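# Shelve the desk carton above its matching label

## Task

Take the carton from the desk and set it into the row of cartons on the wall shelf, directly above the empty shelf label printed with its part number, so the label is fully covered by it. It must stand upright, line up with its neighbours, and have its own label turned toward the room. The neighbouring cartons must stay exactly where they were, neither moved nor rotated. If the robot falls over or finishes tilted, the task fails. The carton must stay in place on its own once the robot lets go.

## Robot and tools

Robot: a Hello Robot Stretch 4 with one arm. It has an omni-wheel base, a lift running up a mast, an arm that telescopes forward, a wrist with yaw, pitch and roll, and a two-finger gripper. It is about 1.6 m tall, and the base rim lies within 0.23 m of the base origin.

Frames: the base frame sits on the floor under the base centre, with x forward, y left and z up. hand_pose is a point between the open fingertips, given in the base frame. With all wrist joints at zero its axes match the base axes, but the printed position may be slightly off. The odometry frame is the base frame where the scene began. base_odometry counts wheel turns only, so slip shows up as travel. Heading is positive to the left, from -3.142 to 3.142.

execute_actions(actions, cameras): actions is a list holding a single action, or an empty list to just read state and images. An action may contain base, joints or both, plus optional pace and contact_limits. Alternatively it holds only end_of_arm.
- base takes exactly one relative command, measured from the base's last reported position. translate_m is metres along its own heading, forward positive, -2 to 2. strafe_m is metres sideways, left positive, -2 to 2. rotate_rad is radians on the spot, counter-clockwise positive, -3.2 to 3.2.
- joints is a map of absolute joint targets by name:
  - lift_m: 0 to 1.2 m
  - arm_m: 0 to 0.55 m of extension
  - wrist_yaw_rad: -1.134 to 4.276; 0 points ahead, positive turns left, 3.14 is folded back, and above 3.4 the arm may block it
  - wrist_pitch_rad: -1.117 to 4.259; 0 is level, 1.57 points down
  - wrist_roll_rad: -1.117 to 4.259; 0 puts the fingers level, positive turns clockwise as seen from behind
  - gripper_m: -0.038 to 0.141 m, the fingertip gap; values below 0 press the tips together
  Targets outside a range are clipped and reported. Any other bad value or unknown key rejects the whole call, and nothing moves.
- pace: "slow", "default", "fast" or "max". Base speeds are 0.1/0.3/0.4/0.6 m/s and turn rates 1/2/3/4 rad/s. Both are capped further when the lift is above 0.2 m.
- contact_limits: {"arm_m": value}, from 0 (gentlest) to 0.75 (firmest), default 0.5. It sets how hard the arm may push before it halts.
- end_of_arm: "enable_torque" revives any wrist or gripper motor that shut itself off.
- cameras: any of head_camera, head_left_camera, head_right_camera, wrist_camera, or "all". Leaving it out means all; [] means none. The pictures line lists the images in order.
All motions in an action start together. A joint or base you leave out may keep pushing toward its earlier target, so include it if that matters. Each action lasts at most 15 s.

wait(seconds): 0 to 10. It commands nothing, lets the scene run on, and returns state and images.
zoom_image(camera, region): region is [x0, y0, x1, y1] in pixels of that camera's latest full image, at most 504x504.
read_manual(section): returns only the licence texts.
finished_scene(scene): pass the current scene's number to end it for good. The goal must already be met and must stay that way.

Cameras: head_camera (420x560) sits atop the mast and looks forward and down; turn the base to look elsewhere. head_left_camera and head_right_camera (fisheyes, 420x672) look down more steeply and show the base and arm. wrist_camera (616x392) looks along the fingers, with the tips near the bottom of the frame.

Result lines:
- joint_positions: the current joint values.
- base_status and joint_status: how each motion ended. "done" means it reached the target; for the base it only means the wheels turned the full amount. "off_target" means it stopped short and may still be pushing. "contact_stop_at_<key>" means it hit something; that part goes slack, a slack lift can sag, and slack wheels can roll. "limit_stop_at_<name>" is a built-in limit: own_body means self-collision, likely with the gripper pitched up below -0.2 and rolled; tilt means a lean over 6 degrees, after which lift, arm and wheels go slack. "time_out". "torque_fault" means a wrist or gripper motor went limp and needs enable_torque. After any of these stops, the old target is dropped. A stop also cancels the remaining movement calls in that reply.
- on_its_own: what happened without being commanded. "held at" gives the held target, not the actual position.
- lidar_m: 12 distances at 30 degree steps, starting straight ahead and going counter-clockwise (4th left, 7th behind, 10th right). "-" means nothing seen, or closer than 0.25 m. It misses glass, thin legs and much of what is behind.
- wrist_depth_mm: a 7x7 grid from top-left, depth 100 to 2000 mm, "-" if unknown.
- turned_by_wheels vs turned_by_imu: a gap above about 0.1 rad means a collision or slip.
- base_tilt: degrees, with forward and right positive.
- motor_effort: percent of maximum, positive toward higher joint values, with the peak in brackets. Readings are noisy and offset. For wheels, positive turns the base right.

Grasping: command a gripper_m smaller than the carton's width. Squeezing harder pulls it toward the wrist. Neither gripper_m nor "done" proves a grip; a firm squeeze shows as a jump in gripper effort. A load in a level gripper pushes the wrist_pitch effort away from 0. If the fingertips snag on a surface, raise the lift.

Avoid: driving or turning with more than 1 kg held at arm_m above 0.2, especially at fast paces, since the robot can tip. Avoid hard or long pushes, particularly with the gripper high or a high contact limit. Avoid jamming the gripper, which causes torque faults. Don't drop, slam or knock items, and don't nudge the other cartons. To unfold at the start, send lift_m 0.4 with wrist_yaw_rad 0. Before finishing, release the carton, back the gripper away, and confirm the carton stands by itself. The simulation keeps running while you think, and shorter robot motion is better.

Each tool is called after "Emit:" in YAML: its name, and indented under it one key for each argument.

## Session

Emit:
execute_actions:
  actions:
    - {"joints":{"lift_m":0.9,"wrist_yaw_rad":0,"gripper_m":0.141}}

Scene clock: 3.53 s.
base_odometry: x=+0.000 y=+0.000 heading=+0.000 (m, m, rad; odometry frame)
turned_by_wheels: +0.000 (rad since the last result)
turned_by_imu: +0.001 (rad since the last result)
base_tilt: forward=+0.0 right=+0.3 (deg)
lidar_m: 1.93 2.01 1.97 2.59 1.90 1.85 1.72 1.35 1.26 1.40 2.07 1.78
base_status: not commanded
joint_positions: lift_m=+0.900 arm_m=+0.001 wrist_yaw_rad=+0.000 wrist_pitch_rad=-0.001 wrist_roll_rad=-0.014 gripper_m=+0.141
joint_status: all done
motor_effort: lift_m=+23(24) arm_m=+0(0) wrist_yaw_rad=+0(6) wrist_pitch_rad=-8(8) wrist_roll_rad=-1(0) gripper_m=+1(3) wheel_0=+0(0) wheel_1=+0(0) wheel_2=-1(0) (%)
hand_pose: x=+0.4605 y=-0.0873 z=+1.0782 quat_wxyz=(+1.000, -0.007, -0.001, +0.000) (m; base frame)
wrist_depth_mm: - - - - - - - / - - - - - - - / - - - - - - - / - - - - - - - / - - - - - - - / - 210 - - - 212 1708 / 1983 - - 148 - - -
pictures: head_camera, head_left_camera, head_right_camera, wrist_camera
Images, in order (width x height): head_camera 420x560, head_left_camera 420x672, head_right_camera 420x672, wrist_camera 616x392.

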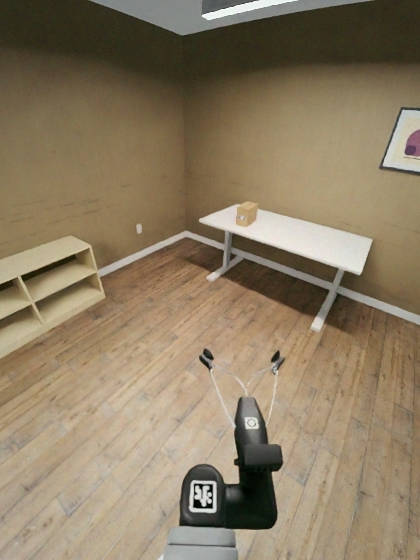

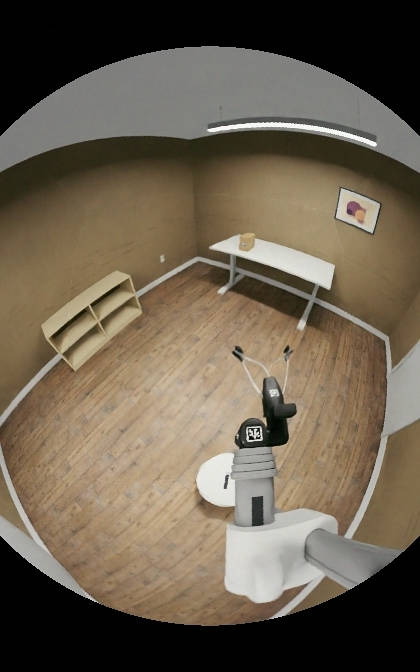

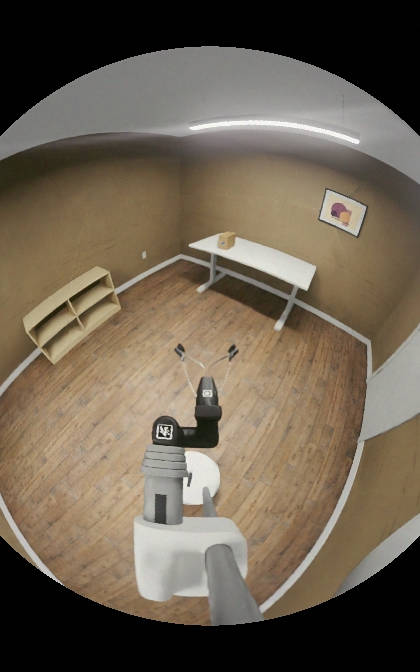

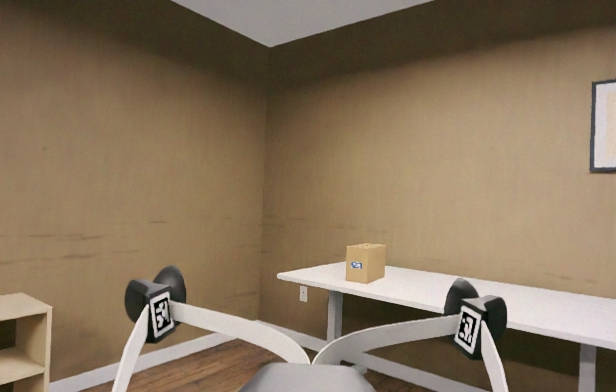

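Turn right about 0.55 rad.

Emit:
execute_actions:
  actions:
    - {"base":{"rotate_rad":-0.55}}

Scene clock: 11.07 s.
base_odometry: x=+0.000 y=+0.000 heading=-0.550 (m, m, rad; odometry frame)
turned_by_wheels: -0.550 (rad since the last result)
turned_by_imu: -0.548 (rad since the last result)
base_tilt: forward=+0.0 right=+0.3 (deg)
lidar_m: 1.80 1.93 2.03 1.97 2.56 1.91 1.89 1.75 1.31 1.30 1.40 2.01
base_status: done
joint_positions: lift_m=+0.900 arm_m=+0.001 wrist_yaw_rad=+0.000 wrist_pitch_rad=-0.001 wrist_roll_rad=-0.014 gripper_m=+0.141
joint_status: not commanded
motor_effort: lift_m=+22(23) arm_m=+0(0) wrist_yaw_rad=+1(0) wrist_pitch_rad=-8(8) wrist_roll_rad=-1(0) gripper_m=+1(1) wheel_0=+1(8) wheel_1=+2(6) wheel_2=+0(5) (%)
hand_pose: x=+0.4604 y=-0.0874 z=+1.0782 quat_wxyz=(+1.000, -0.007, -0.001, +0.000) (m; base frame)
wrist_depth_mm: - - - - - - - / - - - - - - - / - - - - - - - / - - - - - - - / - - - - - - - / - 210 1708 - - 213 - / - - - 148 - - -
pictures: head_camera, head_left_camera, head_right_camera, wrist_camera
Images, in order (width x height): head_camera 420x560, head_left_camera 420x672, head_right_camera 420x672, wrist_camera 616x392.

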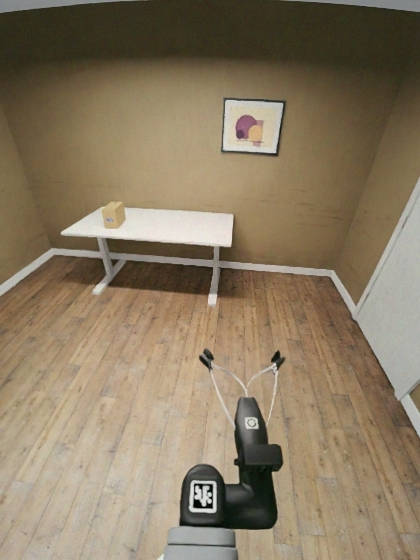

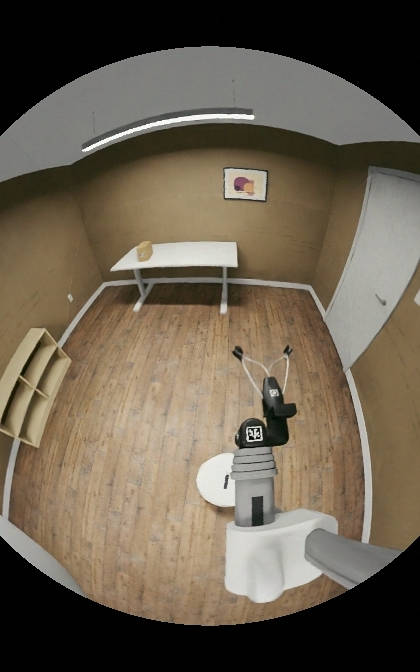

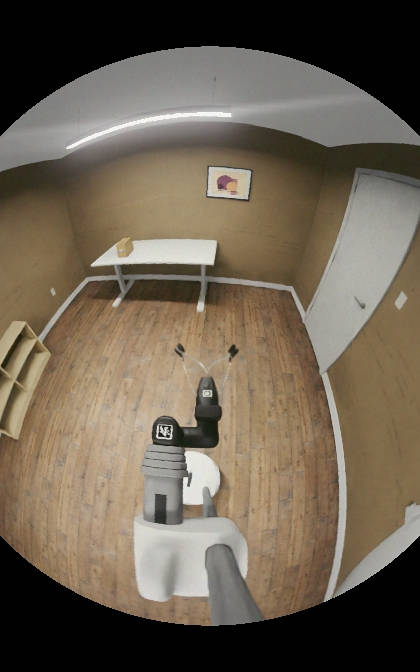

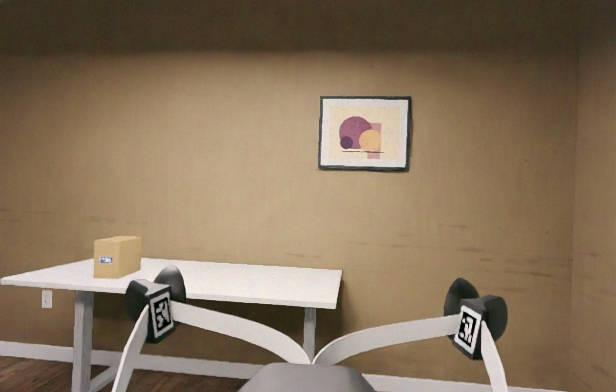

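Emit:
execute_actions:
  actions:
    - {"base":{"rotate_rad":-0.06}}
  cameras: []

Emit:
execute_actions:
  actions:
    - {"base":{"strafe_m":0.95}}
  cameras: []

Emit:
execute_actions:
  actions:
    - {"base":{"translate_m":1.1},"joints":{"lift_m":0.66}}
  cameras: ["head_camera","wrist_camera"]

Scene clock: 24.17 s.
base_odometry: x=+0.000 y=+0.000 heading=-0.609 (m, m, rad; odometry frame)
turned_by_wheels: -0.060 (rad since the last result)
turned_by_imu: -0.058 (rad since the last result)
base_tilt: forward=+0.0 right=+0.3 (deg)
lidar_m: 1.80 1.89 2.06 1.96 2.54 1.94 1.89 1.83 1.33 1.29 1.37 1.90
base_status: done
joint_positions: lift_m=+0.900 arm_m=+0.001 wrist_yaw_rad=+0.000 wrist_pitch_rad=-0.001 wrist_roll_rad=-0.014 gripper_m=+0.141
joint_status: not commanded
motor_effort: lift_m=+22(22) arm_m=+0(1) wrist_yaw_rad=+1(1) wrist_pitch_rad=-8(9) wrist_roll_rad=-1(1) gripper_m=+2(1) wheel_0=+1(5) wheel_1=+2(6) wheel_2=+1(5) (%)
hand_pose: x=+0.4604 y=-0.0874 z=+1.0782 quat_wxyz=(+1.000, -0.007, -0.001, +0.000) (m; base frame)
wrist_depth_mm: - - - - - - - / - - - - - - - / - - - - - - - / - - - - - - - / - - - - - - - / - 209 1661 - - 212 - / - - - 148 - - -
pictures: none
No camera images: the call's "cameras" was empty. Leave "cameras" out to get every camera's image.

Scene clock: 28.67 s.
base_odometry: x=+0.544 y=+0.779 heading=-0.609 (m, m, rad; odometry frame)
turned_by_wheels: +0.000 (rad since the last result)
turned_by_imu: +0.004 (rad since the last result)
base_tilt: forward=+0.0 right=+0.3 (deg)
lidar_m: 1.82 2.01 1.08 1.00 1.51 2.12 1.88 1.92 2.30 2.25 2.36 1.86
base_status: done
joint_positions: lift_m=+0.900 arm_m=+0.001 wrist_yaw_rad=+0.000 wrist_pitch_rad=-0.001 wrist_roll_rad=-0.014 gripper_m=+0.141
joint_status: not commanded
motor_effort: lift_m=+22(22) arm_m=+0(0) wrist_yaw_rad=+1(1) wrist_pitch_rad=-9(8) wrist_roll_rad=+0(1) gripper_m=+0(1) wheel_0=+1(6) wheel_1=+1(9) wheel_2=+1(2) (%)
hand_pose: x=+0.4604 y=-0.0874 z=+1.0782 quat_wxyz=(+1.000, -0.007, -0.001, +0.000) (m; base frame)
wrist_depth_mm: - - - - - - - / - - - - - - - / - - - - - - - / - - - - - - - / - - - - - - - / - 210 1708 - 1756 213 - / - - - 148 - - -
pictures: none
No camera images: the call's "cameras" was empty. Leave "cameras" out to get every camera's image.

Scene clock: 33.83 s.
base_odometry: x=+1.446 y=+0.150 heading=-0.609 (m, m, rad; odometry frame)
turned_by_wheels: +0.000 (rad since the last result)
turned_by_imu: +0.003 (rad since the last result)
base_tilt: forward=+0.0 right=+0.3 (deg)
lidar_m: 0.71 0.74 1.45 1.04 1.08 1.52 3.25 3.17 2.37 2.24 1.05 0.76
base_status: done
joint_positions: lift_m=+0.660 arm_m=+0.001 wrist_yaw_rad=+0.000 wrist_pitch_rad=-0.001 wrist_roll_rad=-0.014 gripper_m=+0.141
joint_status: all done
motor_effort: lift_m=+14(20) arm_m=+0(0) wrist_yaw_rad=+1(1) wrist_pitch_rad=-8(8) wrist_roll_rad=+0(0) gripper_m=+1(1) wheel_0=+1(1) wheel_1=+1(5) wheel_2=-1(8) (%)
hand_pose: x=+0.4604 y=-0.0874 z=+0.8389 quat_wxyz=(+1.000, -0.007, -0.001, +0.000) (m; base frame)
wrist_depth_mm: 1397 1397 1397 1336 1366 1336 1281 / 1397 1397 1397 1366 1336 1336 1308 / 1430 1430 1366 1336 1336 1336 1308 / 1430 1430 668 1366 1308 1336 1308 / 1430 1182 668 1336 1336 1281 1308 / 574 209 559 627 654 213 691 / 1397 1366 1366 148 1281 1281 517
pictures: head_camera, wrist_camera
Images, in order (width x height): head_camera 420x560, wrist_camera 616x392.

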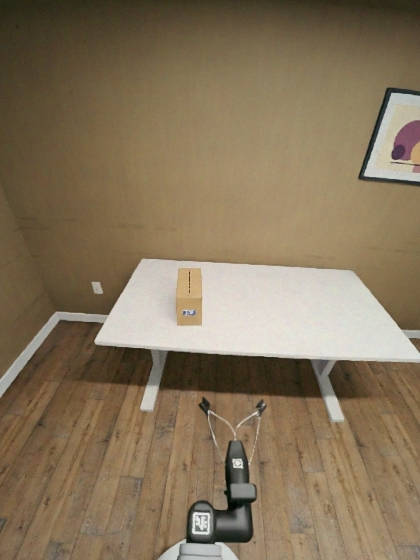

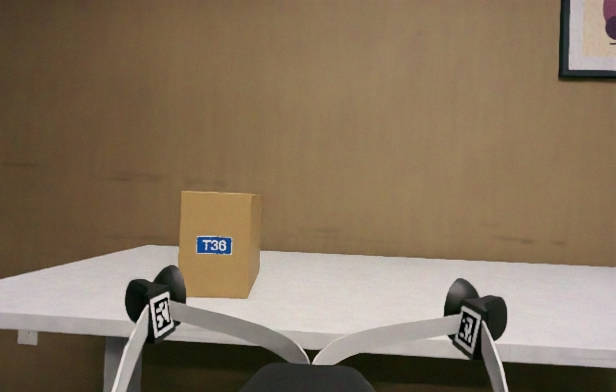

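Emit:
execute_actions:
  actions:
    - {"base":{"rotate_rad":-0.06}}
  cameras: []

Emit:
execute_actions:
  actions:
    - {"base":{"strafe_m":0.21},"joints":{"arm_m":0.25}}
  cameras: ["wrist_camera"]

Scene clock: 52.13 s.
base_odometry: x=+1.446 y=+0.150 heading=-0.669 (m, m, rad; odometry frame)
turned_by_wheels: -0.060 (rad since the last result)
turned_by_imu: -0.059 (rad since the last result)
base_tilt: forward=+0.0 right=+0.3 (deg)
lidar_m: 0.71 0.75 1.51 1.03 1.06 1.40 3.23 3.09 2.42 2.24 1.11 0.75
base_status: done
joint_positions: lift_m=+0.660 arm_m=+0.001 wrist_yaw_rad=+0.000 wrist_pitch_rad=-0.001 wrist_roll_rad=-0.014 gripper_m=+0.141
joint_status: not commanded
motor_effort: lift_m=+15(14) arm_m=+0(1) wrist_yaw_rad=+1(1) wrist_pitch_rad=-8(9) wrist_roll_rad=+0(1) gripper_m=+2(0) wheel_0=+0(4) wheel_1=+2(3) wheel_2=+0(5) (%)
hand_pose: x=+0.4604 y=-0.0874 z=+0.8389 quat_wxyz=(+1.000, -0.007, -0.001, +0.000) (m; base frame)
wrist_depth_mm: 1366 1336 1366 1397 1366 1366 1308 / 1366 1336 1366 1336 1366 1366 1366 / 1366 1366 1366 1366 1366 1366 1366 / 1336 1366 1336 1366 1336 1366 1366 / 1336 960 699 1336 1366 1366 1366 / 574 210 559 627 654 213 699 / 1366 960 1336 148 1366 1336 1366
pictures: none
No camera images: the call's "cameras" was empty. Leave "cameras" out to get every camera's image.

Scene clock: 54.13 s.
base_odometry: x=+1.576 y=+0.315 heading=-0.669 (m, m, rad; odometry frame)
turned_by_wheels: +0.000 (rad since the last result)
turned_by_imu: +0.001 (rad since the last result)
base_tilt: forward=+0.0 right=+0.3 (deg)
lidar_m: 0.69 0.72 1.26 0.81 0.84 1.13 3.18 3.11 2.63 2.43 1.09 0.76
base_status: done
joint_positions: lift_m=+0.660 arm_m=+0.249 wrist_yaw_rad=+0.000 wrist_pitch_rad=-0.001 wrist_roll_rad=-0.014 gripper_m=+0.141
joint_status: all done
motor_effort: lift_m=+15(14) arm_m=+7(7) wrist_yaw_rad=+1(2) wrist_pitch_rad=-8(8) wrist_roll_rad=+0(2) gripper_m=+0(1) wheel_0=+1(3) wheel_1=+1(8) wheel_2=+1(0) (%)
hand_pose: x=+0.7082 y=-0.0874 z=+0.8389 quat_wxyz=(+1.000, -0.007, -0.001, +0.000) (m; base frame)
wrist_depth_mm: 1098 1078 1078 1098 1078 1098 1098 / 1098 1098 1078 1098 1098 1098 1078 / 1078 1098 1098 1078 1098 1078 1098 / 1078 1098 1078 410 1098 1098 1078 / 1098 1098 1008 404 1078 1078 1098 / 569 210 399 404 640 213 683 / 384 368 397 148 394 399 439
pictures: wrist_camera
Images, in order (width x height): wrist_camera 616x392.

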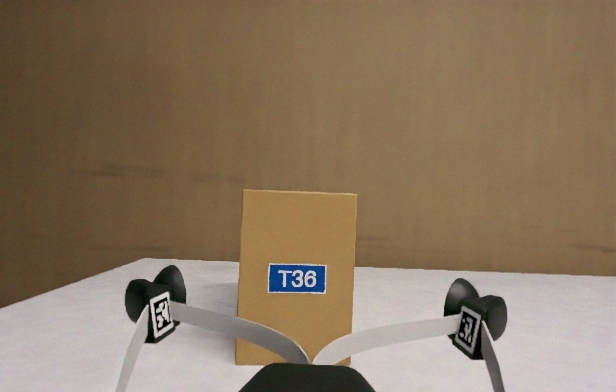

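Emit:
execute_actions:
  actions:
    - {"base":{"strafe_m":0.012},"joints":{"lift_m":0.61,"arm_m":0.49}}
  cameras: ["wrist_camera"]

Scene clock: 62.30 s.
base_odometry: x=+1.583 y=+0.324 heading=-0.669 (m, m, rad; odometry frame)
turned_by_wheels: +0.000 (rad since the last result)
turned_by_imu: +0.002 (rad since the last result)
base_tilt: forward=+0.0 right=+0.3 (deg)
lidar_m: 0.71 0.73 1.28 0.79 0.82 1.10 3.21 3.07 2.62 2.47 1.07 0.75
base_status: done
joint_positions: lift_m=+0.610 arm_m=+0.489 wrist_yaw_rad=+0.000 wrist_pitch_rad=-0.001 wrist_roll_rad=-0.014 gripper_m=+0.141
joint_status: all done
motor_effort: lift_m=+13(14) arm_m=+7(6) wrist_yaw_rad=+1(1) wrist_pitch_rad=-8(9) wrist_roll_rad=+0(0) gripper_m=+0(1) wheel_0=+1(5) wheel_1=+2(8) wheel_2=+0(0) (%)
hand_pose: x=+0.9482 y=-0.0874 z=+0.7890 quat_wxyz=(+1.000, -0.007, -0.001, +0.000) (m; base frame)
wrist_depth_mm: 842 842 842 842 854 842 842 / 854 842 842 842 854 831 842 / 854 842 193 196 200 842 842 / 842 842 193 195 200 831 842 / 842 831 193 196 200 842 854 / 399 211 191 195 199 212 484 / 271 260 191 148 200 279 304
pictures: wrist_camera
Images, in order (width x height): wrist_camera 616x392.

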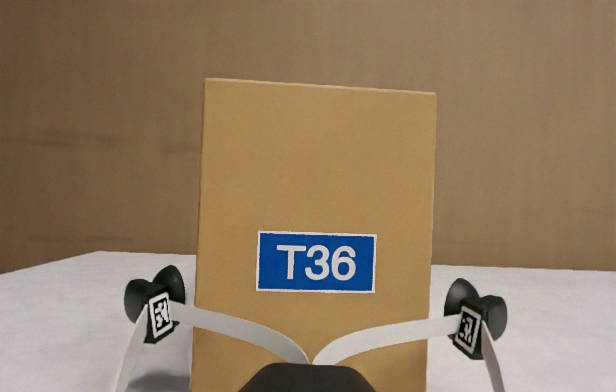

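Emit:
execute_actions:
  actions:
    - {"joints":{"gripper_m":0.06}}
  cameras: []

Emit:
execute_actions:
  actions:
    - {"joints":{"lift_m":0.72}}
  cameras: []

Emit:
execute_actions:
  actions:
    - {"joints":{"arm_m":0.0}}
  cameras: ["wrist_camera"]

Scene clock: 72.67 s.
base_odometry: x=+1.583 y=+0.324 heading=-0.669 (m, m, rad; odometry frame)
turned_by_wheels: +0.000 (rad since the last result)
turned_by_imu: +0.001 (rad since the last result)
base_tilt: forward=+0.0 right=+0.3 (deg)
lidar_m: 0.72 0.71 1.27 0.81 0.81 1.12 3.22 3.11 2.65 2.47 1.09 0.75
base_status: not commanded
joint_positions: lift_m=+0.610 arm_m=+0.489 wrist_yaw_rad=+0.000 wrist_pitch_rad=-0.001 wrist_roll_rad=-0.014 gripper_m=+0.060
joint_status: all done
motor_effort: lift_m=+13(14) arm_m=+7(7) wrist_yaw_rad=+1(1) wrist_pitch_rad=-8(7) wrist_roll_rad=-1(1) gripper_m=-19(21) wheel_0=+1(1) wheel_1=+2(2) wheel_2=+0(0) (%)
hand_pose: x=+0.9482 y=-0.0874 z=+0.7890 quat_wxyz=(+1.000, -0.007, -0.001, +0.000) (m; base frame)
wrist_depth_mm: 842 854 854 842 842 842 842 / 842 854 179 181 183 842 854 / 842 842 179 180 182 831 854 / 842 842 178 180 183 831 842 / 831 842 178 180 183 842 831 / 399 204 178 180 182 387 484 / 268 257 177 179 182 183 306
pictures: none
No camera images: the call's "cameras" was empty. Leave "cameras" out to get every camera's image.

Scene clock: 74.17 s.
base_odometry: x=+1.583 y=+0.324 heading=-0.669 (m, m, rad; odometry frame)
turned_by_wheels: +0.000 (rad since the last result)
turned_by_imu: +0.000 (rad since the last result)
base_tilt: forward=+0.0 right=+0.3 (deg)
lidar_m: 0.71 0.74 1.26 0.82 0.83 1.12 3.21 3.08 2.64 2.45 1.07 0.74
base_status: not commanded
joint_positions: lift_m=+0.720 arm_m=+0.489 wrist_yaw_rad=+0.000 wrist_pitch_rad=+0.001 wrist_roll_rad=-0.014 gripper_m=+0.060
joint_status: all done
motor_effort: lift_m=+24(25) arm_m=+7(7) wrist_yaw_rad=+1(1) wrist_pitch_rad=-15(15) wrist_roll_rad=-1(0) gripper_m=-20(19) wheel_0=+1(1) wheel_1=+2(2) wheel_2=+0(0) (%)
hand_pose: x=+0.9482 y=-0.0874 z=+0.8975 quat_wxyz=(+1.000, -0.007, +0.001, +0.000) (m; base frame)
wrist_depth_mm: 842 842 842 842 842 842 842 / 842 842 185 187 190 854 854 / 842 842 183 185 187 842 842 / 831 842 182 183 185 842 842 / 842 842 179 181 184 854 842 / 831 205 178 180 183 732 842 / 508 484 176 179 181 182 574
pictures: none
No camera images: the call's "cameras" was empty. Leave "cameras" out to get every camera's image.

Scene clock: 76.67 s.
base_odometry: x=+1.583 y=+0.324 heading=-0.669 (m, m, rad; odometry frame)
turned_by_wheels: +0.000 (rad since the last result)
turned_by_imu: +0.001 (rad since the last result)
base_tilt: forward=+0.0 right=+0.3 (deg)
lidar_m: 0.37 0.73 1.28 0.80 0.82 1.10 3.22 3.09 2.62 2.45 1.08 0.43
base_status: not commanded
joint_positions: lift_m=+0.720 arm_m=+0.002 wrist_yaw_rad=+0.000 wrist_pitch_rad=+0.001 wrist_roll_rad=-0.014 gripper_m=+0.060
joint_status: all done
motor_effort: lift_m=+23(23) arm_m=-7(7) wrist_yaw_rad=+1(1) wrist_pitch_rad=-15(15) wrist_roll_rad=+0(0) gripper_m=-20(21) wheel_0=+1(1) wheel_1=+2(2) wheel_2=+0(0) (%)
hand_pose: x=+0.4616 y=-0.0874 z=+0.8974 quat_wxyz=(+1.000, -0.007, +0.001, +0.000) (m; base frame)
wrist_depth_mm: 1366 1366 1336 1366 1366 1308 1366 / 1336 1336 185 187 189 1366 1366 / 1336 1336 182 185 187 1336 1366 / 1366 1366 181 183 186 1336 1336 / 1336 1336 180 181 184 1366 1336 / 1366 205 178 180 183 741 931 / 544 517 176 178 181 182 591
pictures: wrist_camera
Images, in order (width x height): wrist_camera 616x392.

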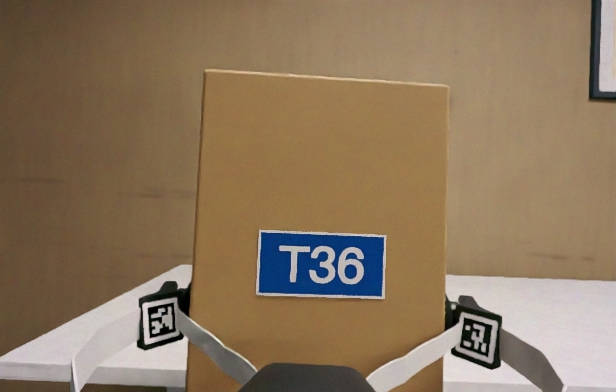

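Emit:
execute_actions:
  actions:
    - {"base":{"rotate_rad":3.1416}}
  cameras: ["head_camera","head_left_camera"]

Scene clock: 90.63 s.
base_odometry: x=+1.583 y=+0.324 heading=+2.473 (m, m, rad; odometry frame)
turned_by_wheels: +3.142 (rad since the last result)
turned_by_imu: +3.143 (rad since the last result)
base_tilt: forward=+0.0 right=+0.3 (deg)
lidar_m: 0.38 3.02 2.66 2.48 1.10 0.76 0.70 0.76 1.24 0.84 0.83 0.42
base_status: done
joint_positions: lift_m=+0.720 arm_m=+0.002 wrist_yaw_rad=+0.000 wrist_pitch_rad=+0.001 wrist_roll_rad=-0.014 gripper_m=+0.060
joint_status: not commanded
motor_effort: lift_m=+23(23) arm_m=-7(7) wrist_yaw_rad=+1(0) wrist_pitch_rad=-15(15) wrist_roll_rad=+1(0) gripper_m=-19(18) wheel_0=+2(4) wheel_1=+0(5) wheel_2=+0(7) (%)
hand_pose: x=+0.4616 y=-0.0874 z=+0.8975 quat_wxyz=(+1.000, -0.007, +0.001, +0.000) (m; base frame)
wrist_depth_mm: - - - - - - 1808 / - - 185 187 190 - 1756 / - - 183 185 187 - 1756 / - - 181 183 185 - 1708 / - - 179 181 184 - 1708 / - 205 178 180 183 - 1661 / - - 176 178 181 182 1160
pictures: head_camera, head_left_camera
Images, in order (width x height): head_camera 420x560, head_left_camera 420x672.

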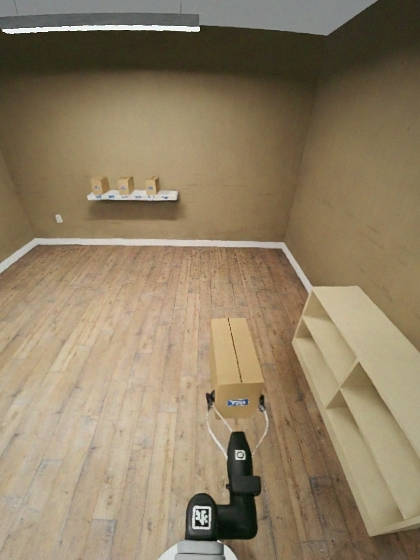

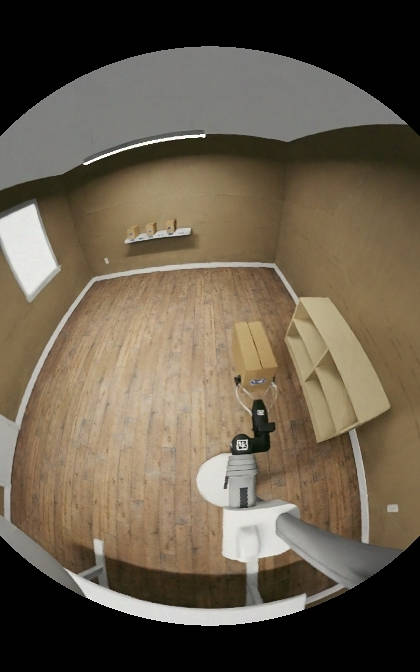

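Emit:
execute_actions:
  actions:
    - {"base":{"strafe_m":0.9}}
  cameras: []

Emit:
execute_actions:
  actions:
    - {"base":{"translate_m":2.0}}
  cameras: ["head_camera","wrist_camera"]

Scene clock: 108.47 s.
base_odometry: x=+1.026 y=-0.383 heading=+2.473 (m, m, rad; odometry frame)
turned_by_wheels: +0.000 (rad since the last result)
turned_by_imu: +0.004 (rad since the last result)
base_tilt: forward=+0.0 right=+0.3 (deg)
lidar_m: 0.40 2.35 1.66 1.55 1.64 0.82 0.73 0.79 1.06 1.70 1.74 0.43
base_status: done
joint_positions: lift_m=+0.720 arm_m=+0.002 wrist_yaw_rad=+0.000 wrist_pitch_rad=+0.001 wrist_roll_rad=-0.014 gripper_m=+0.060
joint_status: not commanded
motor_effort: lift_m=+23(23) arm_m=-7(7) wrist_yaw_rad=+1(1) wrist_pitch_rad=-15(14) wrist_roll_rad=+0(0) gripper_m=-18(18) wheel_0=+2(9) wheel_1=-1(9) wheel_2=+0(1) (%)
hand_pose: x=+0.4616 y=-0.0874 z=+0.8975 quat_wxyz=(+1.000, -0.007, +0.001, +0.000) (m; base frame)
wrist_depth_mm: - - - - - - - / - - 184 187 190 - - / - - 183 184 187 - - / - - 181 183 186 - - / - - 179 181 184 - - / - 204 178 180 183 - - / - - 176 178 181 182 -
pictures: none
No camera images: the call's "cameras" was empty. Leave "cameras" out to get every camera's image.

Scene clock: 116.60 s.
base_odometry: x=-0.544 y=+0.857 heading=+2.473 (m, m, rad; odometry frame)
turned_by_wheels: +0.000 (rad since the last result)
turned_by_imu: +0.006 (rad since the last result)
base_tilt: forward=+0.0 right=+0.3 (deg)
lidar_m: 0.41 0.90 1.61 1.67 1.70 2.36 3.60 2.44 1.68 2.01 1.73 0.40
base_status: done
joint_positions: lift_m=+0.720 arm_m=+0.002 wrist_yaw_rad=+0.000 wrist_pitch_rad=+0.001 wrist_roll_rad=-0.014 gripper_m=+0.060
joint_status: not commanded
motor_effort: lift_m=+23(23) arm_m=-7(7) wrist_yaw_rad=+1(1) wrist_pitch_rad=-15(15) wrist_roll_rad=+0(2) gripper_m=-17(20) wheel_0=+1(7) wheel_1=+0(5) wheel_2=+1(8) (%)
hand_pose: x=+0.4616 y=-0.0874 z=+0.8975 quat_wxyz=(+1.000, -0.007, +0.001, +0.000) (m; base frame)
wrist_depth_mm: 976 1008 976 991 976 976 991 / 976 976 185 186 189 976 976 / 976 976 182 185 187 991 991 / 798 960 181 183 186 976 960 / 732 741 179 181 184 976 991 / 960 205 178 181 183 715 976 / 976 960 176 178 181 181 976
pictures: head_camera, wrist_camera
Images, in order (width x height): head_camera 420x560, wrist_camera 616x392.

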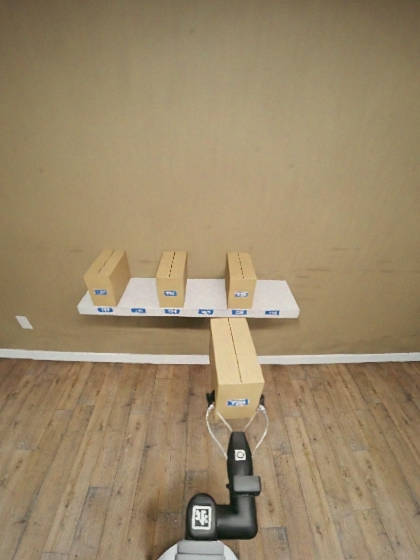

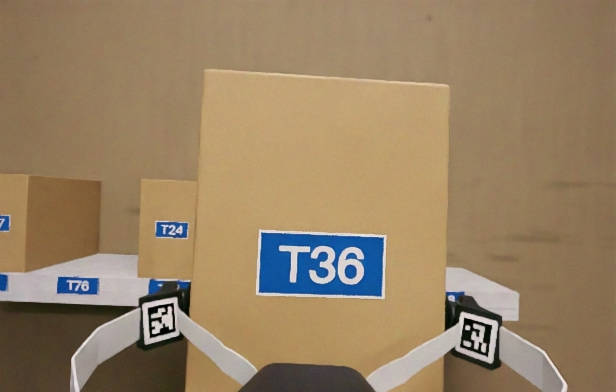

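Emit:
zoom_image:
  camera: "head_camera"
  region: [75, 295, 305, 325]

Region (75, 295, 305, 325) of head_camera's 420x560 image, scaled by 2.191, with more detail than that image has; it fills the top 66 rows of this view, and the rest is white.

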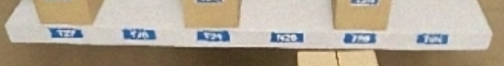

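Emit:
execute_actions:
  actions:
    - {"base":{"strafe_m":-0.245}}
  cameras: ["head_camera","wrist_camera"]

Scene clock: 151.97 s.
base_odometry: x=-0.392 y=+1.049 heading=+2.473 (m, m, rad; odometry frame)
turned_by_wheels: +0.000 (rad since the last result)
turned_by_imu: +0.001 (rad since the last result)
base_tilt: forward=+0.0 right=+0.3 (deg)
lidar_m: 0.38 0.93 1.65 1.89 1.98 2.67 3.59 2.06 1.45 1.76 1.77 0.41
base_status: done
joint_positions: lift_m=+0.720 arm_m=+0.002 wrist_yaw_rad=+0.000 wrist_pitch_rad=+0.001 wrist_roll_rad=-0.014 gripper_m=+0.060
joint_status: not commanded
motor_effort: lift_m=+23(23) arm_m=-7(7) wrist_yaw_rad=+1(1) wrist_pitch_rad=-15(15) wrist_roll_rad=-1(1) gripper_m=-19(21) wheel_0=+0(6) wheel_1=+2(8) wheel_2=+0(2) (%)
hand_pose: x=+0.4616 y=-0.0874 z=+0.8975 quat_wxyz=(+1.000, -0.007, +0.001, +0.000) (m; base frame)
wrist_depth_mm: 991 991 991 991 1008 991 1008 / 991 991 185 187 189 1008 991 / 991 991 183 185 187 991 976 / 723 991 181 183 186 991 991 / 723 854 180 182 185 991 991 / 991 204 178 180 183 976 991 / 991 976 176 179 180 181 976
pictures: head_camera, wrist_camera
Images, in order (width x height): head_camera 420x560, wrist_camera 616x392.

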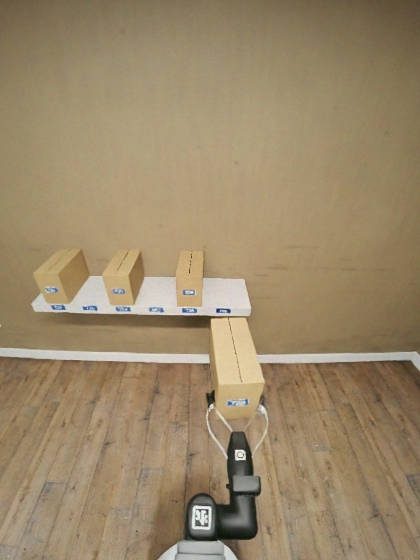

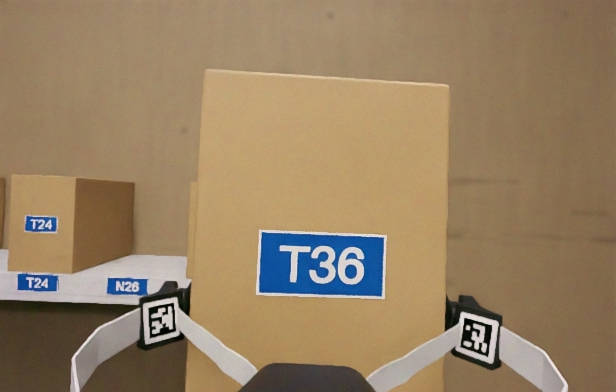

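Emit:
execute_actions:
  actions:
    - {"base":{"strafe_m":-0.33}}
  cameras: ["wrist_camera"]

Scene clock: 163.30 s.
base_odometry: x=-0.188 y=+1.308 heading=+2.474 (m, m, rad; odometry frame)
turned_by_wheels: +0.000 (rad since the last result)
turned_by_imu: +0.001 (rad since the last result)
base_tilt: forward=+0.0 right=+0.3 (deg)
lidar_m: 0.36 0.96 1.30 2.23 2.31 3.11 3.19 1.59 1.19 1.41 1.49 0.43
base_status: done
joint_positions: lift_m=+0.720 arm_m=+0.002 wrist_yaw_rad=+0.000 wrist_pitch_rad=+0.001 wrist_roll_rad=-0.014 gripper_m=+0.060
joint_status: not commanded
motor_effort: lift_m=+22(23) arm_m=-7(7) wrist_yaw_rad=+1(1) wrist_pitch_rad=-15(15) wrist_roll_rad=+0(0) gripper_m=-18(17) wheel_0=+0(9) wheel_1=+1(9) wheel_2=+0(1) (%)
hand_pose: x=+0.4616 y=-0.0874 z=+0.8975 quat_wxyz=(+1.000, -0.007, +0.001, +0.000) (m; base frame)
wrist_depth_mm: 991 991 1008 1008 991 1008 1008 / 991 991 185 187 190 1008 1008 / 1008 991 183 185 187 991 991 / 741 991 181 183 186 1008 1025 / 732 866 180 182 184 991 991 / 991 205 178 180 183 991 991 / 1008 991 176 178 180 181 1008
pictures: wrist_camera
Images, in order (width x height): wrist_camera 616x392.

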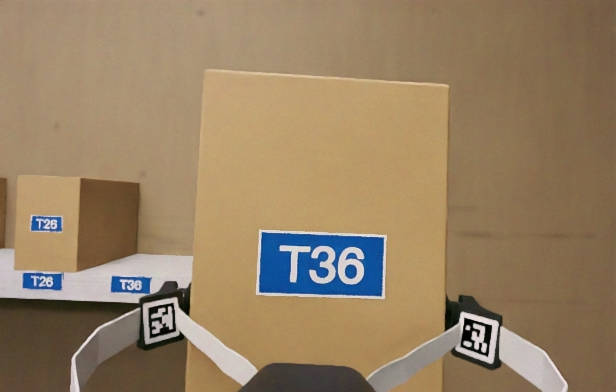

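Emit:
zoom_image:
  camera: "wrist_camera"
  region: [0, 170, 200, 310]

Region (0, 170, 200, 310) of wrist_camera's 616x392 image, scaled by 2.520; it fills the top 353 rows of this view, and the rest is white.

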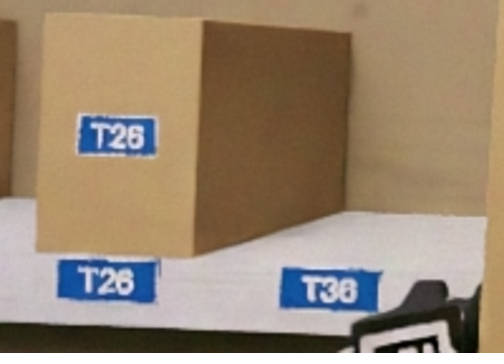

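Emit:
execute_actions:
  actions:
    - {"base":{"strafe_m":0.355},"joints":{"lift_m":0.75}}
  cameras: []

Emit:
execute_actions:
  actions:
    - {"base":{"translate_m":0.23}}
  cameras: ["head_camera","wrist_camera"]

Scene clock: 185.57 s.
base_odometry: x=-0.408 y=+1.029 heading=+2.473 (m, m, rad; odometry frame)
turned_by_wheels: +0.000 (rad since the last result)
turned_by_imu: +0.002 (rad since the last result)
base_tilt: forward=+0.0 right=+0.3 (deg)
lidar_m: 0.38 0.92 1.65 1.89 1.95 2.62 3.63 2.10 1.50 1.78 1.74 0.42
base_status: done
joint_positions: lift_m=+0.750 arm_m=+0.002 wrist_yaw_rad=+0.000 wrist_pitch_rad=+0.001 wrist_roll_rad=-0.014 gripper_m=+0.060
joint_status: all done
motor_effort: lift_m=+23(26) arm_m=-7(7) wrist_yaw_rad=+1(2) wrist_pitch_rad=-14(14) wrist_roll_rad=+0(1) gripper_m=-18(20) wheel_0=+0(6) wheel_1=-1(9) wheel_2=+0(0) (%)
hand_pose: x=+0.4616 y=-0.0874 z=+0.9275 quat_wxyz=(+1.000, -0.007, +0.001, +0.000) (m; base frame)
wrist_depth_mm: 991 976 976 991 976 991 991 / 991 976 185 187 190 991 991 / 991 991 183 185 187 991 991 / 960 991 181 183 186 976 991 / 723 904 179 181 185 991 991 / 723 204 178 180 183 976 991 / 991 976 176 179 181 182 976
pictures: none
No camera images: the call's "cameras" was empty. Leave "cameras" out to get every camera's image.

Scene clock: 187.77 s.
base_odometry: x=-0.588 y=+1.172 heading=+2.474 (m, m, rad; odometry frame)
turned_by_wheels: +0.000 (rad since the last result)
turned_by_imu: +0.001 (rad since the last result)
base_tilt: forward=+0.0 right=+0.3 (deg)
lidar_m: 0.39 0.71 0.96 1.87 1.96 2.65 3.86 2.08 1.62 1.78 1.39 0.39
base_status: done
joint_positions: lift_m=+0.750 arm_m=+0.002 wrist_yaw_rad=+0.000 wrist_pitch_rad=+0.001 wrist_roll_rad=-0.014 gripper_m=+0.060
joint_status: not commanded
motor_effort: lift_m=+23(22) arm_m=-7(7) wrist_yaw_rad=+2(1) wrist_pitch_rad=-14(14) wrist_roll_rad=+0(1) gripper_m=-18(19) wheel_0=-1(3) wheel_1=+0(6) wheel_2=+2(8) (%)
hand_pose: x=+0.4616 y=-0.0874 z=+0.9275 quat_wxyz=(+1.000, -0.007, +0.001, +0.000) (m; base frame)
wrist_depth_mm: 750 750 750 750 750 759 750 / 750 750 185 187 189 750 750 / 750 741 183 185 187 750 750 / 683 750 181 183 186 759 750 / 615 750 179 182 185 750 750 / 569 205 178 180 183 750 750 / 480 488 176 179 180 182 750
pictures: head_camera, wrist_camera
Images, in order (width x height): head_camera 420x560, wrist_camera 616x392.

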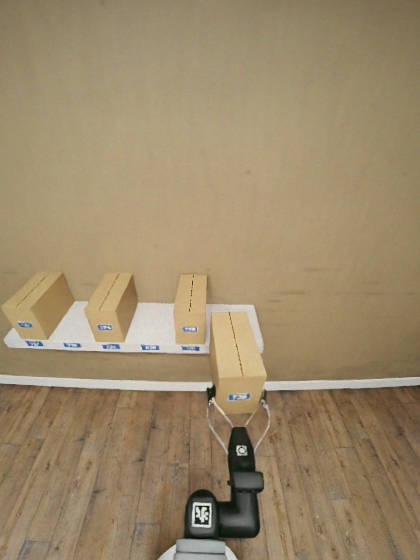

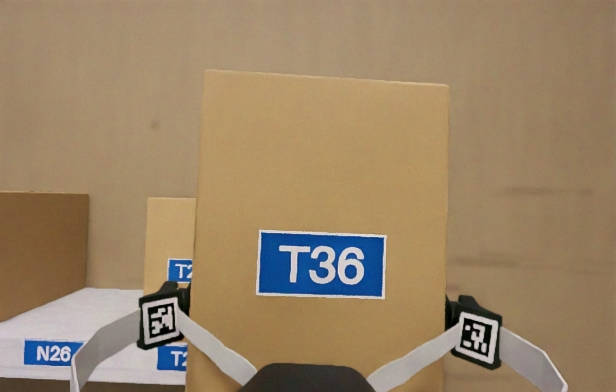

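Emit:
execute_actions:
  actions:
    - {"base":{"strafe_m":0.02},"joints":{"arm_m":0.285},"pace":"slow","contact_limits":{"arm_m":0.2}}
  cameras: ["head_camera","wrist_camera"]

Scene clock: 197.80 s.
base_odometry: x=-0.600 y=+1.156 heading=+2.472 (m, m, rad; odometry frame)
turned_by_wheels: -0.001 (rad since the last result)
turned_by_imu: +0.000 (rad since the last result)
base_tilt: forward=+0.0 right=+0.3 (deg)
lidar_m: 0.43 0.70 0.98 1.87 1.93 2.62 3.84 2.11 1.63 1.78 1.40 0.51
base_status: done
joint_positions: lift_m=+0.750 arm_m=+0.097 wrist_yaw_rad=-0.016 wrist_pitch_rad=+0.004 wrist_roll_rad=-0.014 gripper_m=+0.060
joint_status: arm_m contact_stop (moved +0.095 of +0.283)
on_its_own: arm_m is slack since a contact_stop (your +0.285 is given up); wrist_yaw_rad is at rest, and its effort (+48) is outside its rest range (-13 to +13); wrist_pitch_rad is at rest, and its effort (-24) is outside its rest range (-23 to +23)
motor_effort: lift_m=+23(23) arm_m=+0(14) wrist_yaw_rad=+48(58) wrist_pitch_rad=-24(25) wrist_roll_rad=+0(0) gripper_m=-14(19) wheel_0=-5(1) wheel_1=+1(5) wheel_2=-14(15) (%)
contact_limits: arm_m 0.2
hand_pose: x=+0.5548 y=-0.0921 z=+0.9266 quat_wxyz=(+1.000, -0.007, +0.002, -0.008) (m; base frame)
wrist_depth_mm: 647 640 654 654 661 661 668 / 640 647 154 159 166 661 668 / 647 654 154 158 164 661 668 / 640 647 154 158 165 654 668 / 627 397 154 158 164 676 668 / 569 189 153 158 164 171 676 / 399 387 151 156 162 170 676
pictures: head_camera, wrist_camera
Images, in order (width x height): head_camera 420x560, wrist_camera 616x392.

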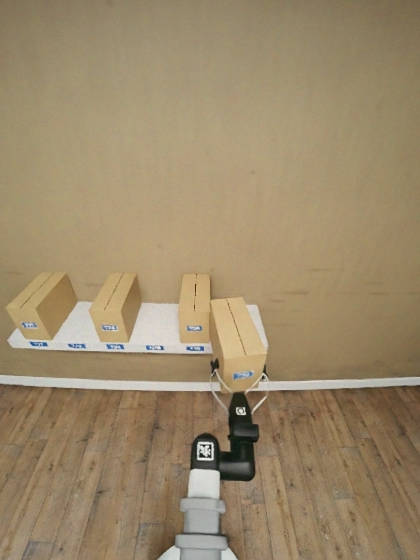

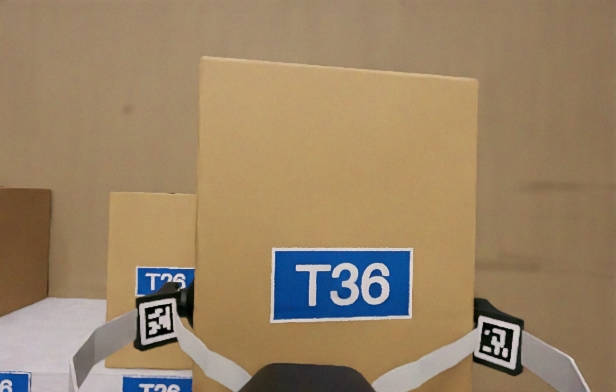

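Emit:
execute_actions:
  actions:
    - {"joints":{"arm_m":0.0},"pace":"slow"}
  cameras: []

Emit:
execute_actions:
  actions:
    - {"joints":{"wrist_yaw_rad":-0.1},"base":{"strafe_m":-0.02}}
  cameras: ["head_camera","wrist_camera"]

Scene clock: 214.27 s.
base_odometry: x=-0.601 y=+1.156 heading=+2.474 (m, m, rad; odometry frame)
turned_by_wheels: +0.002 (rad since the last result)
turned_by_imu: +0.003 (rad since the last result)
base_tilt: forward=+0.0 right=+0.2 (deg)
lidar_m: 0.34 0.70 0.96 1.87 1.97 2.62 3.84 2.08 1.63 1.80 1.40 0.40
base_status: not commanded
joint_positions: lift_m=+0.750 arm_m=+0.002 wrist_yaw_rad=+0.000 wrist_pitch_rad=+0.001 wrist_roll_rad=-0.014 gripper_m=+0.060
joint_status: all done
motor_effort: lift_m=+23(23) arm_m=-7(7) wrist_yaw_rad=+1(48) wrist_pitch_rad=-14(23) wrist_roll_rad=-1(0) gripper_m=-21(19) wheel_0=+0(4) wheel_1=+1(1) wheel_2=+0(14) (%)
hand_pose: x=+0.4616 y=-0.0874 z=+0.9276 quat_wxyz=(+1.000, -0.007, +0.000, +0.000) (m; base frame)
wrist_depth_mm: 750 750 750 759 750 759 750 / 741 759 154 161 169 750 759 / 759 750 154 159 168 750 750 / 647 750 153 160 167 750 750 / 591 750 153 160 167 741 750 / 559 185 154 159 167 182 750 / 480 484 151 158 165 174 750
pictures: none
No camera images: the call's "cameras" was empty. Leave "cameras" out to get every camera's image.

Scene clock: 215.07 s.
base_odometry: x=-0.588 y=+1.172 heading=+2.474 (m, m, rad; odometry frame)
turned_by_wheels: +0.000 (rad since the last result)
turned_by_imu: +0.000 (rad since the last result)
base_tilt: forward=+0.0 right=+0.3 (deg)
lidar_m: 0.37 0.73 0.96 1.90 1.97 2.64 3.83 2.09 1.62 1.77 1.41 0.37
base_status: done
joint_positions: lift_m=+0.750 arm_m=+0.002 wrist_yaw_rad=-0.100 wrist_pitch_rad=+0.001 wrist_roll_rad=-0.014 gripper_m=+0.060
joint_status: all done
motor_effort: lift_m=+23(23) arm_m=-7(7) wrist_yaw_rad=+1(5) wrist_pitch_rad=-14(15) wrist_roll_rad=+1(1) gripper_m=-22(20) wheel_0=-2(4) wheel_1=+0(7) wheel_2=+0(2) (%)
hand_pose: x=+0.4514 y=-0.1158 z=+0.9276 quat_wxyz=(+0.999, -0.007, +0.001, -0.050) (m; base frame)
wrist_depth_mm: 707 732 750 768 778 809 809 / 707 732 155 161 169 809 831 / 715 732 153 160 167 798 831 / 715 621 153 160 167 798 820 / 715 484 153 159 167 798 820 / 609 184 153 159 167 181 820 / 462 473 151 157 165 174 820
pictures: head_camera, wrist_camera
Images, in order (width x height): head_camera 420x560, wrist_camera 616x392.

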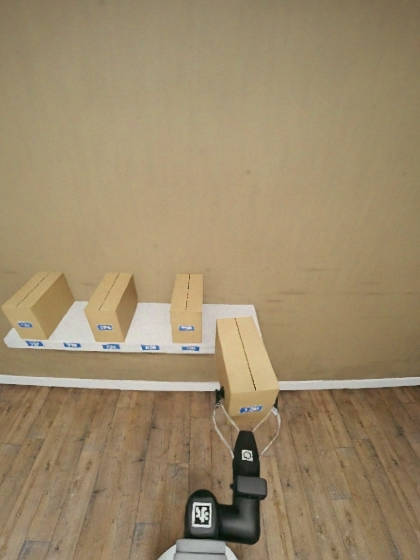

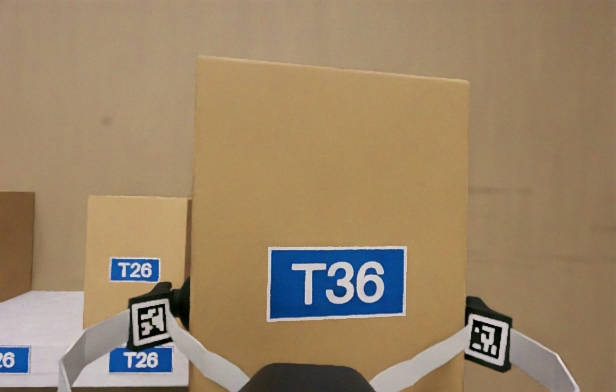

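Emit:
execute_actions:
  actions:
    - {"joints":{"wrist_yaw_rad":-0.13},"base":{"strafe_m":0.03}}
  cameras: ["head_camera"]

Scene clock: 238.37 s.
base_odometry: x=-0.607 y=+1.148 heading=+2.474 (m, m, rad; odometry frame)
turned_by_wheels: +0.000 (rad since the last result)
turned_by_imu: +0.001 (rad since the last result)
base_tilt: forward=+0.0 right=+0.3 (deg)
lidar_m: 0.36 0.69 0.94 1.83 1.94 2.63 3.85 2.13 1.62 1.78 1.41 0.37
base_status: done
joint_positions: lift_m=+0.750 arm_m=+0.002 wrist_yaw_rad=-0.130 wrist_pitch_rad=+0.001 wrist_roll_rad=-0.014 gripper_m=+0.060
joint_status: all done
motor_effort: lift_m=+23(23) arm_m=-7(7) wrist_yaw_rad=+1(4) wrist_pitch_rad=-14(15) wrist_roll_rad=+0(0) gripper_m=-20(17) wheel_0=+0(8) wheel_1=-2(7) wheel_2=+1(1) (%)
hand_pose: x=+0.4478 y=-0.1241 z=+0.9276 quat_wxyz=(+0.998, -0.007, +0.001, -0.065) (m; base frame)
wrist_depth_mm: 707 723 750 768 798 820 854 / 707 723 154 161 169 820 854 / 707 723 154 160 168 820 842 / 707 715 154 160 168 820 842 / 699 480 153 160 167 809 831 / 615 184 153 160 167 181 842 / 452 469 151 158 165 174 842
pictures: head_camera
Images, in order (width x height): head_camera 420x560.

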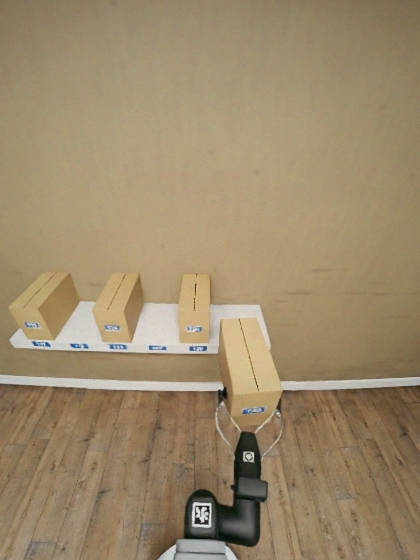

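Emit:
execute_actions:
  actions:
    - {"joints":{"arm_m":0.15},"pace":"slow","contact_limits":{"arm_m":0.1}}
  cameras: ["head_camera"]

Scene clock: 249.30 s.
base_odometry: x=-0.607 y=+1.148 heading=+2.474 (m, m, rad; odometry frame)
turned_by_wheels: +0.000 (rad since the last result)
turned_by_imu: +0.002 (rad since the last result)
base_tilt: forward=+0.0 right=+0.3 (deg)
lidar_m: 0.50 0.68 0.95 1.83 1.93 2.63 3.86 2.13 1.61 1.81 1.42 0.50
base_status: not commanded
joint_positions: lift_m=+0.750 arm_m=+0.149 wrist_yaw_rad=-0.130 wrist_pitch_rad=+0.001 wrist_roll_rad=-0.014 gripper_m=+0.060
joint_status: all done
motor_effort: lift_m=+22(22) arm_m=+7(7) wrist_yaw_rad=+1(1) wrist_pitch_rad=-14(14) wrist_roll_rad=-1(1) gripper_m=-18(20) wheel_0=+0(0) wheel_1=-2(2) wheel_2=+1(1) (%)
contact_limits: arm_m 0.1
hand_pose: x=+0.5944 y=-0.1241 z=+0.9276 quat_wxyz=(+0.998, -0.007, +0.001, -0.065) (m; base frame)
wrist_depth_mm: 569 580 597 621 634 661 676 / 564 580 154 161 169 654 676 / 564 580 154 160 167 654 676 / 559 459 153 160 167 661 676 / 332 340 154 159 167 654 683 / 332 185 153 159 167 181 676 / 332 338 151 158 165 174 676
pictures: head_camera
Images, in order (width x height): head_camera 420x560.

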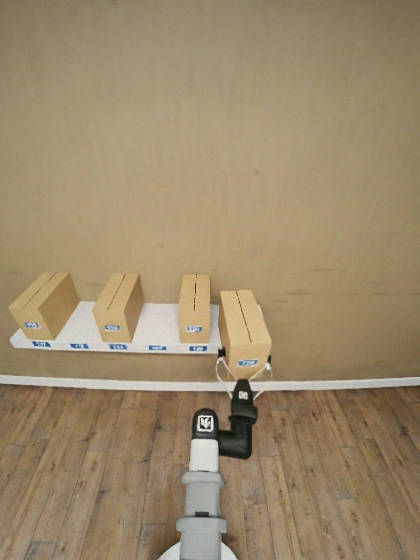

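Emit:
execute_actions:
  actions:
    - {"joints":{"arm_m":0.30},"pace":"slow","contact_limits":{"arm_m":0.1}}
  cameras: ["head_camera","wrist_camera"]

Scene clock: 262.93 s.
base_odometry: x=-0.607 y=+1.148 heading=+2.474 (m, m, rad; odometry frame)
turned_by_wheels: +0.000 (rad since the last result)
turned_by_imu: +0.002 (rad since the last result)
base_tilt: forward=+0.0 right=+0.3 (deg)
lidar_m: 0.64 0.68 0.92 1.86 1.93 2.59 3.87 2.11 1.62 1.79 1.42 0.72
base_status: not commanded
joint_positions: lift_m=+0.750 arm_m=+0.299 wrist_yaw_rad=-0.130 wrist_pitch_rad=+0.001 wrist_roll_rad=-0.014 gripper_m=+0.060
joint_status: all done
motor_effort: lift_m=+23(23) arm_m=+7(7) wrist_yaw_rad=+1(1) wrist_pitch_rad=-14(14) wrist_roll_rad=+0(1) gripper_m=-17(19) wheel_0=+0(0) wheel_1=-2(2) wheel_2=+1(0) (%)
contact_limits: arm_m 0.1
hand_pose: x=+0.7444 y=-0.1241 z=+0.9276 quat_wxyz=(+0.998, -0.007, +0.001, -0.065) (m; base frame)
wrist_depth_mm: 424 436 449 466 477 492 508 / 424 436 154 160 169 492 504 / 427 439 153 160 168 492 508 / 229 404 153 160 167 492 508 / 190 266 153 160 168 488 504 / 190 184 154 160 167 182 504 / 189 251 151 158 165 174 508
pictures: head_camera, wrist_camera
Images, in order (width x height): head_camera 420x560, wrist_camera 616x392.

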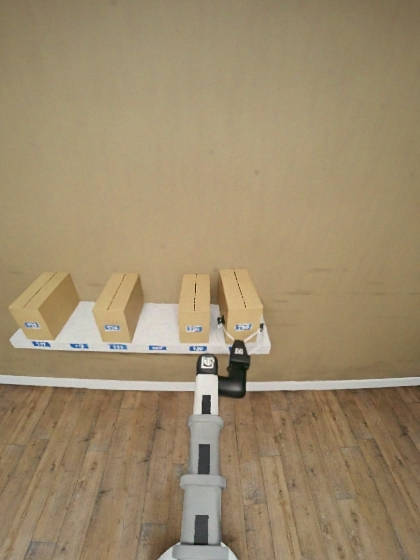

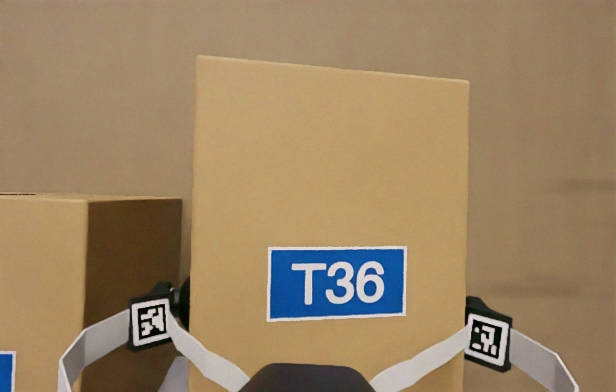

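Emit:
execute_actions:
  actions:
    - {"joints":{"lift_m":0.706},"pace":"slow"}
  cameras: ["wrist_camera"]

Scene clock: 270.97 s.
base_odometry: x=-0.607 y=+1.148 heading=+2.474 (m, m, rad; odometry frame)
turned_by_wheels: +0.000 (rad since the last result)
turned_by_imu: +0.001 (rad since the last result)
base_tilt: forward=+0.0 right=+0.3 (deg)
lidar_m: 0.65 0.70 0.95 1.87 1.93 2.60 3.87 2.12 1.67 1.81 1.38 0.71
base_status: not commanded
joint_positions: lift_m=+0.706 arm_m=+0.299 wrist_yaw_rad=-0.130 wrist_pitch_rad=+0.001 wrist_roll_rad=-0.014 gripper_m=+0.060
joint_status: all done
motor_effort: lift_m=+14(24) arm_m=+7(7) wrist_yaw_rad=+1(1) wrist_pitch_rad=-14(14) wrist_roll_rad=+0(0) gripper_m=-18(21) wheel_0=+0(0) wheel_1=-2(2) wheel_2=+1(1) (%)
hand_pose: x=+0.7444 y=-0.1241 z=+0.8843 quat_wxyz=(+0.998, -0.007, +0.001, -0.065) (m; base frame)
wrist_depth_mm: 424 439 445 462 477 492 508 / 424 436 154 161 169 492 508 / 190 287 154 160 167 492 508 / 190 260 154 160 167 492 504 / 190 266 154 159 167 488 508 / 190 185 153 159 167 181 504 / 189 251 151 158 164 174 508
pictures: wrist_camera
Images, in order (width x height): wrist_camera 616x392.

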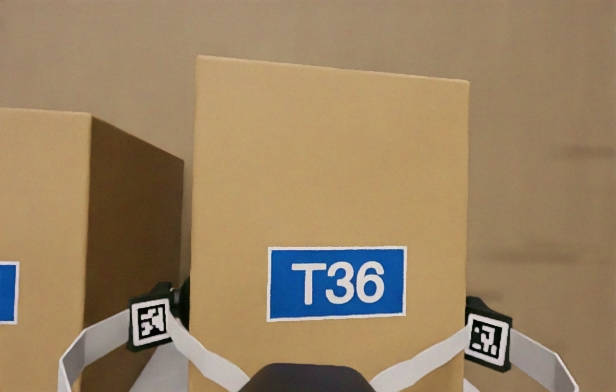

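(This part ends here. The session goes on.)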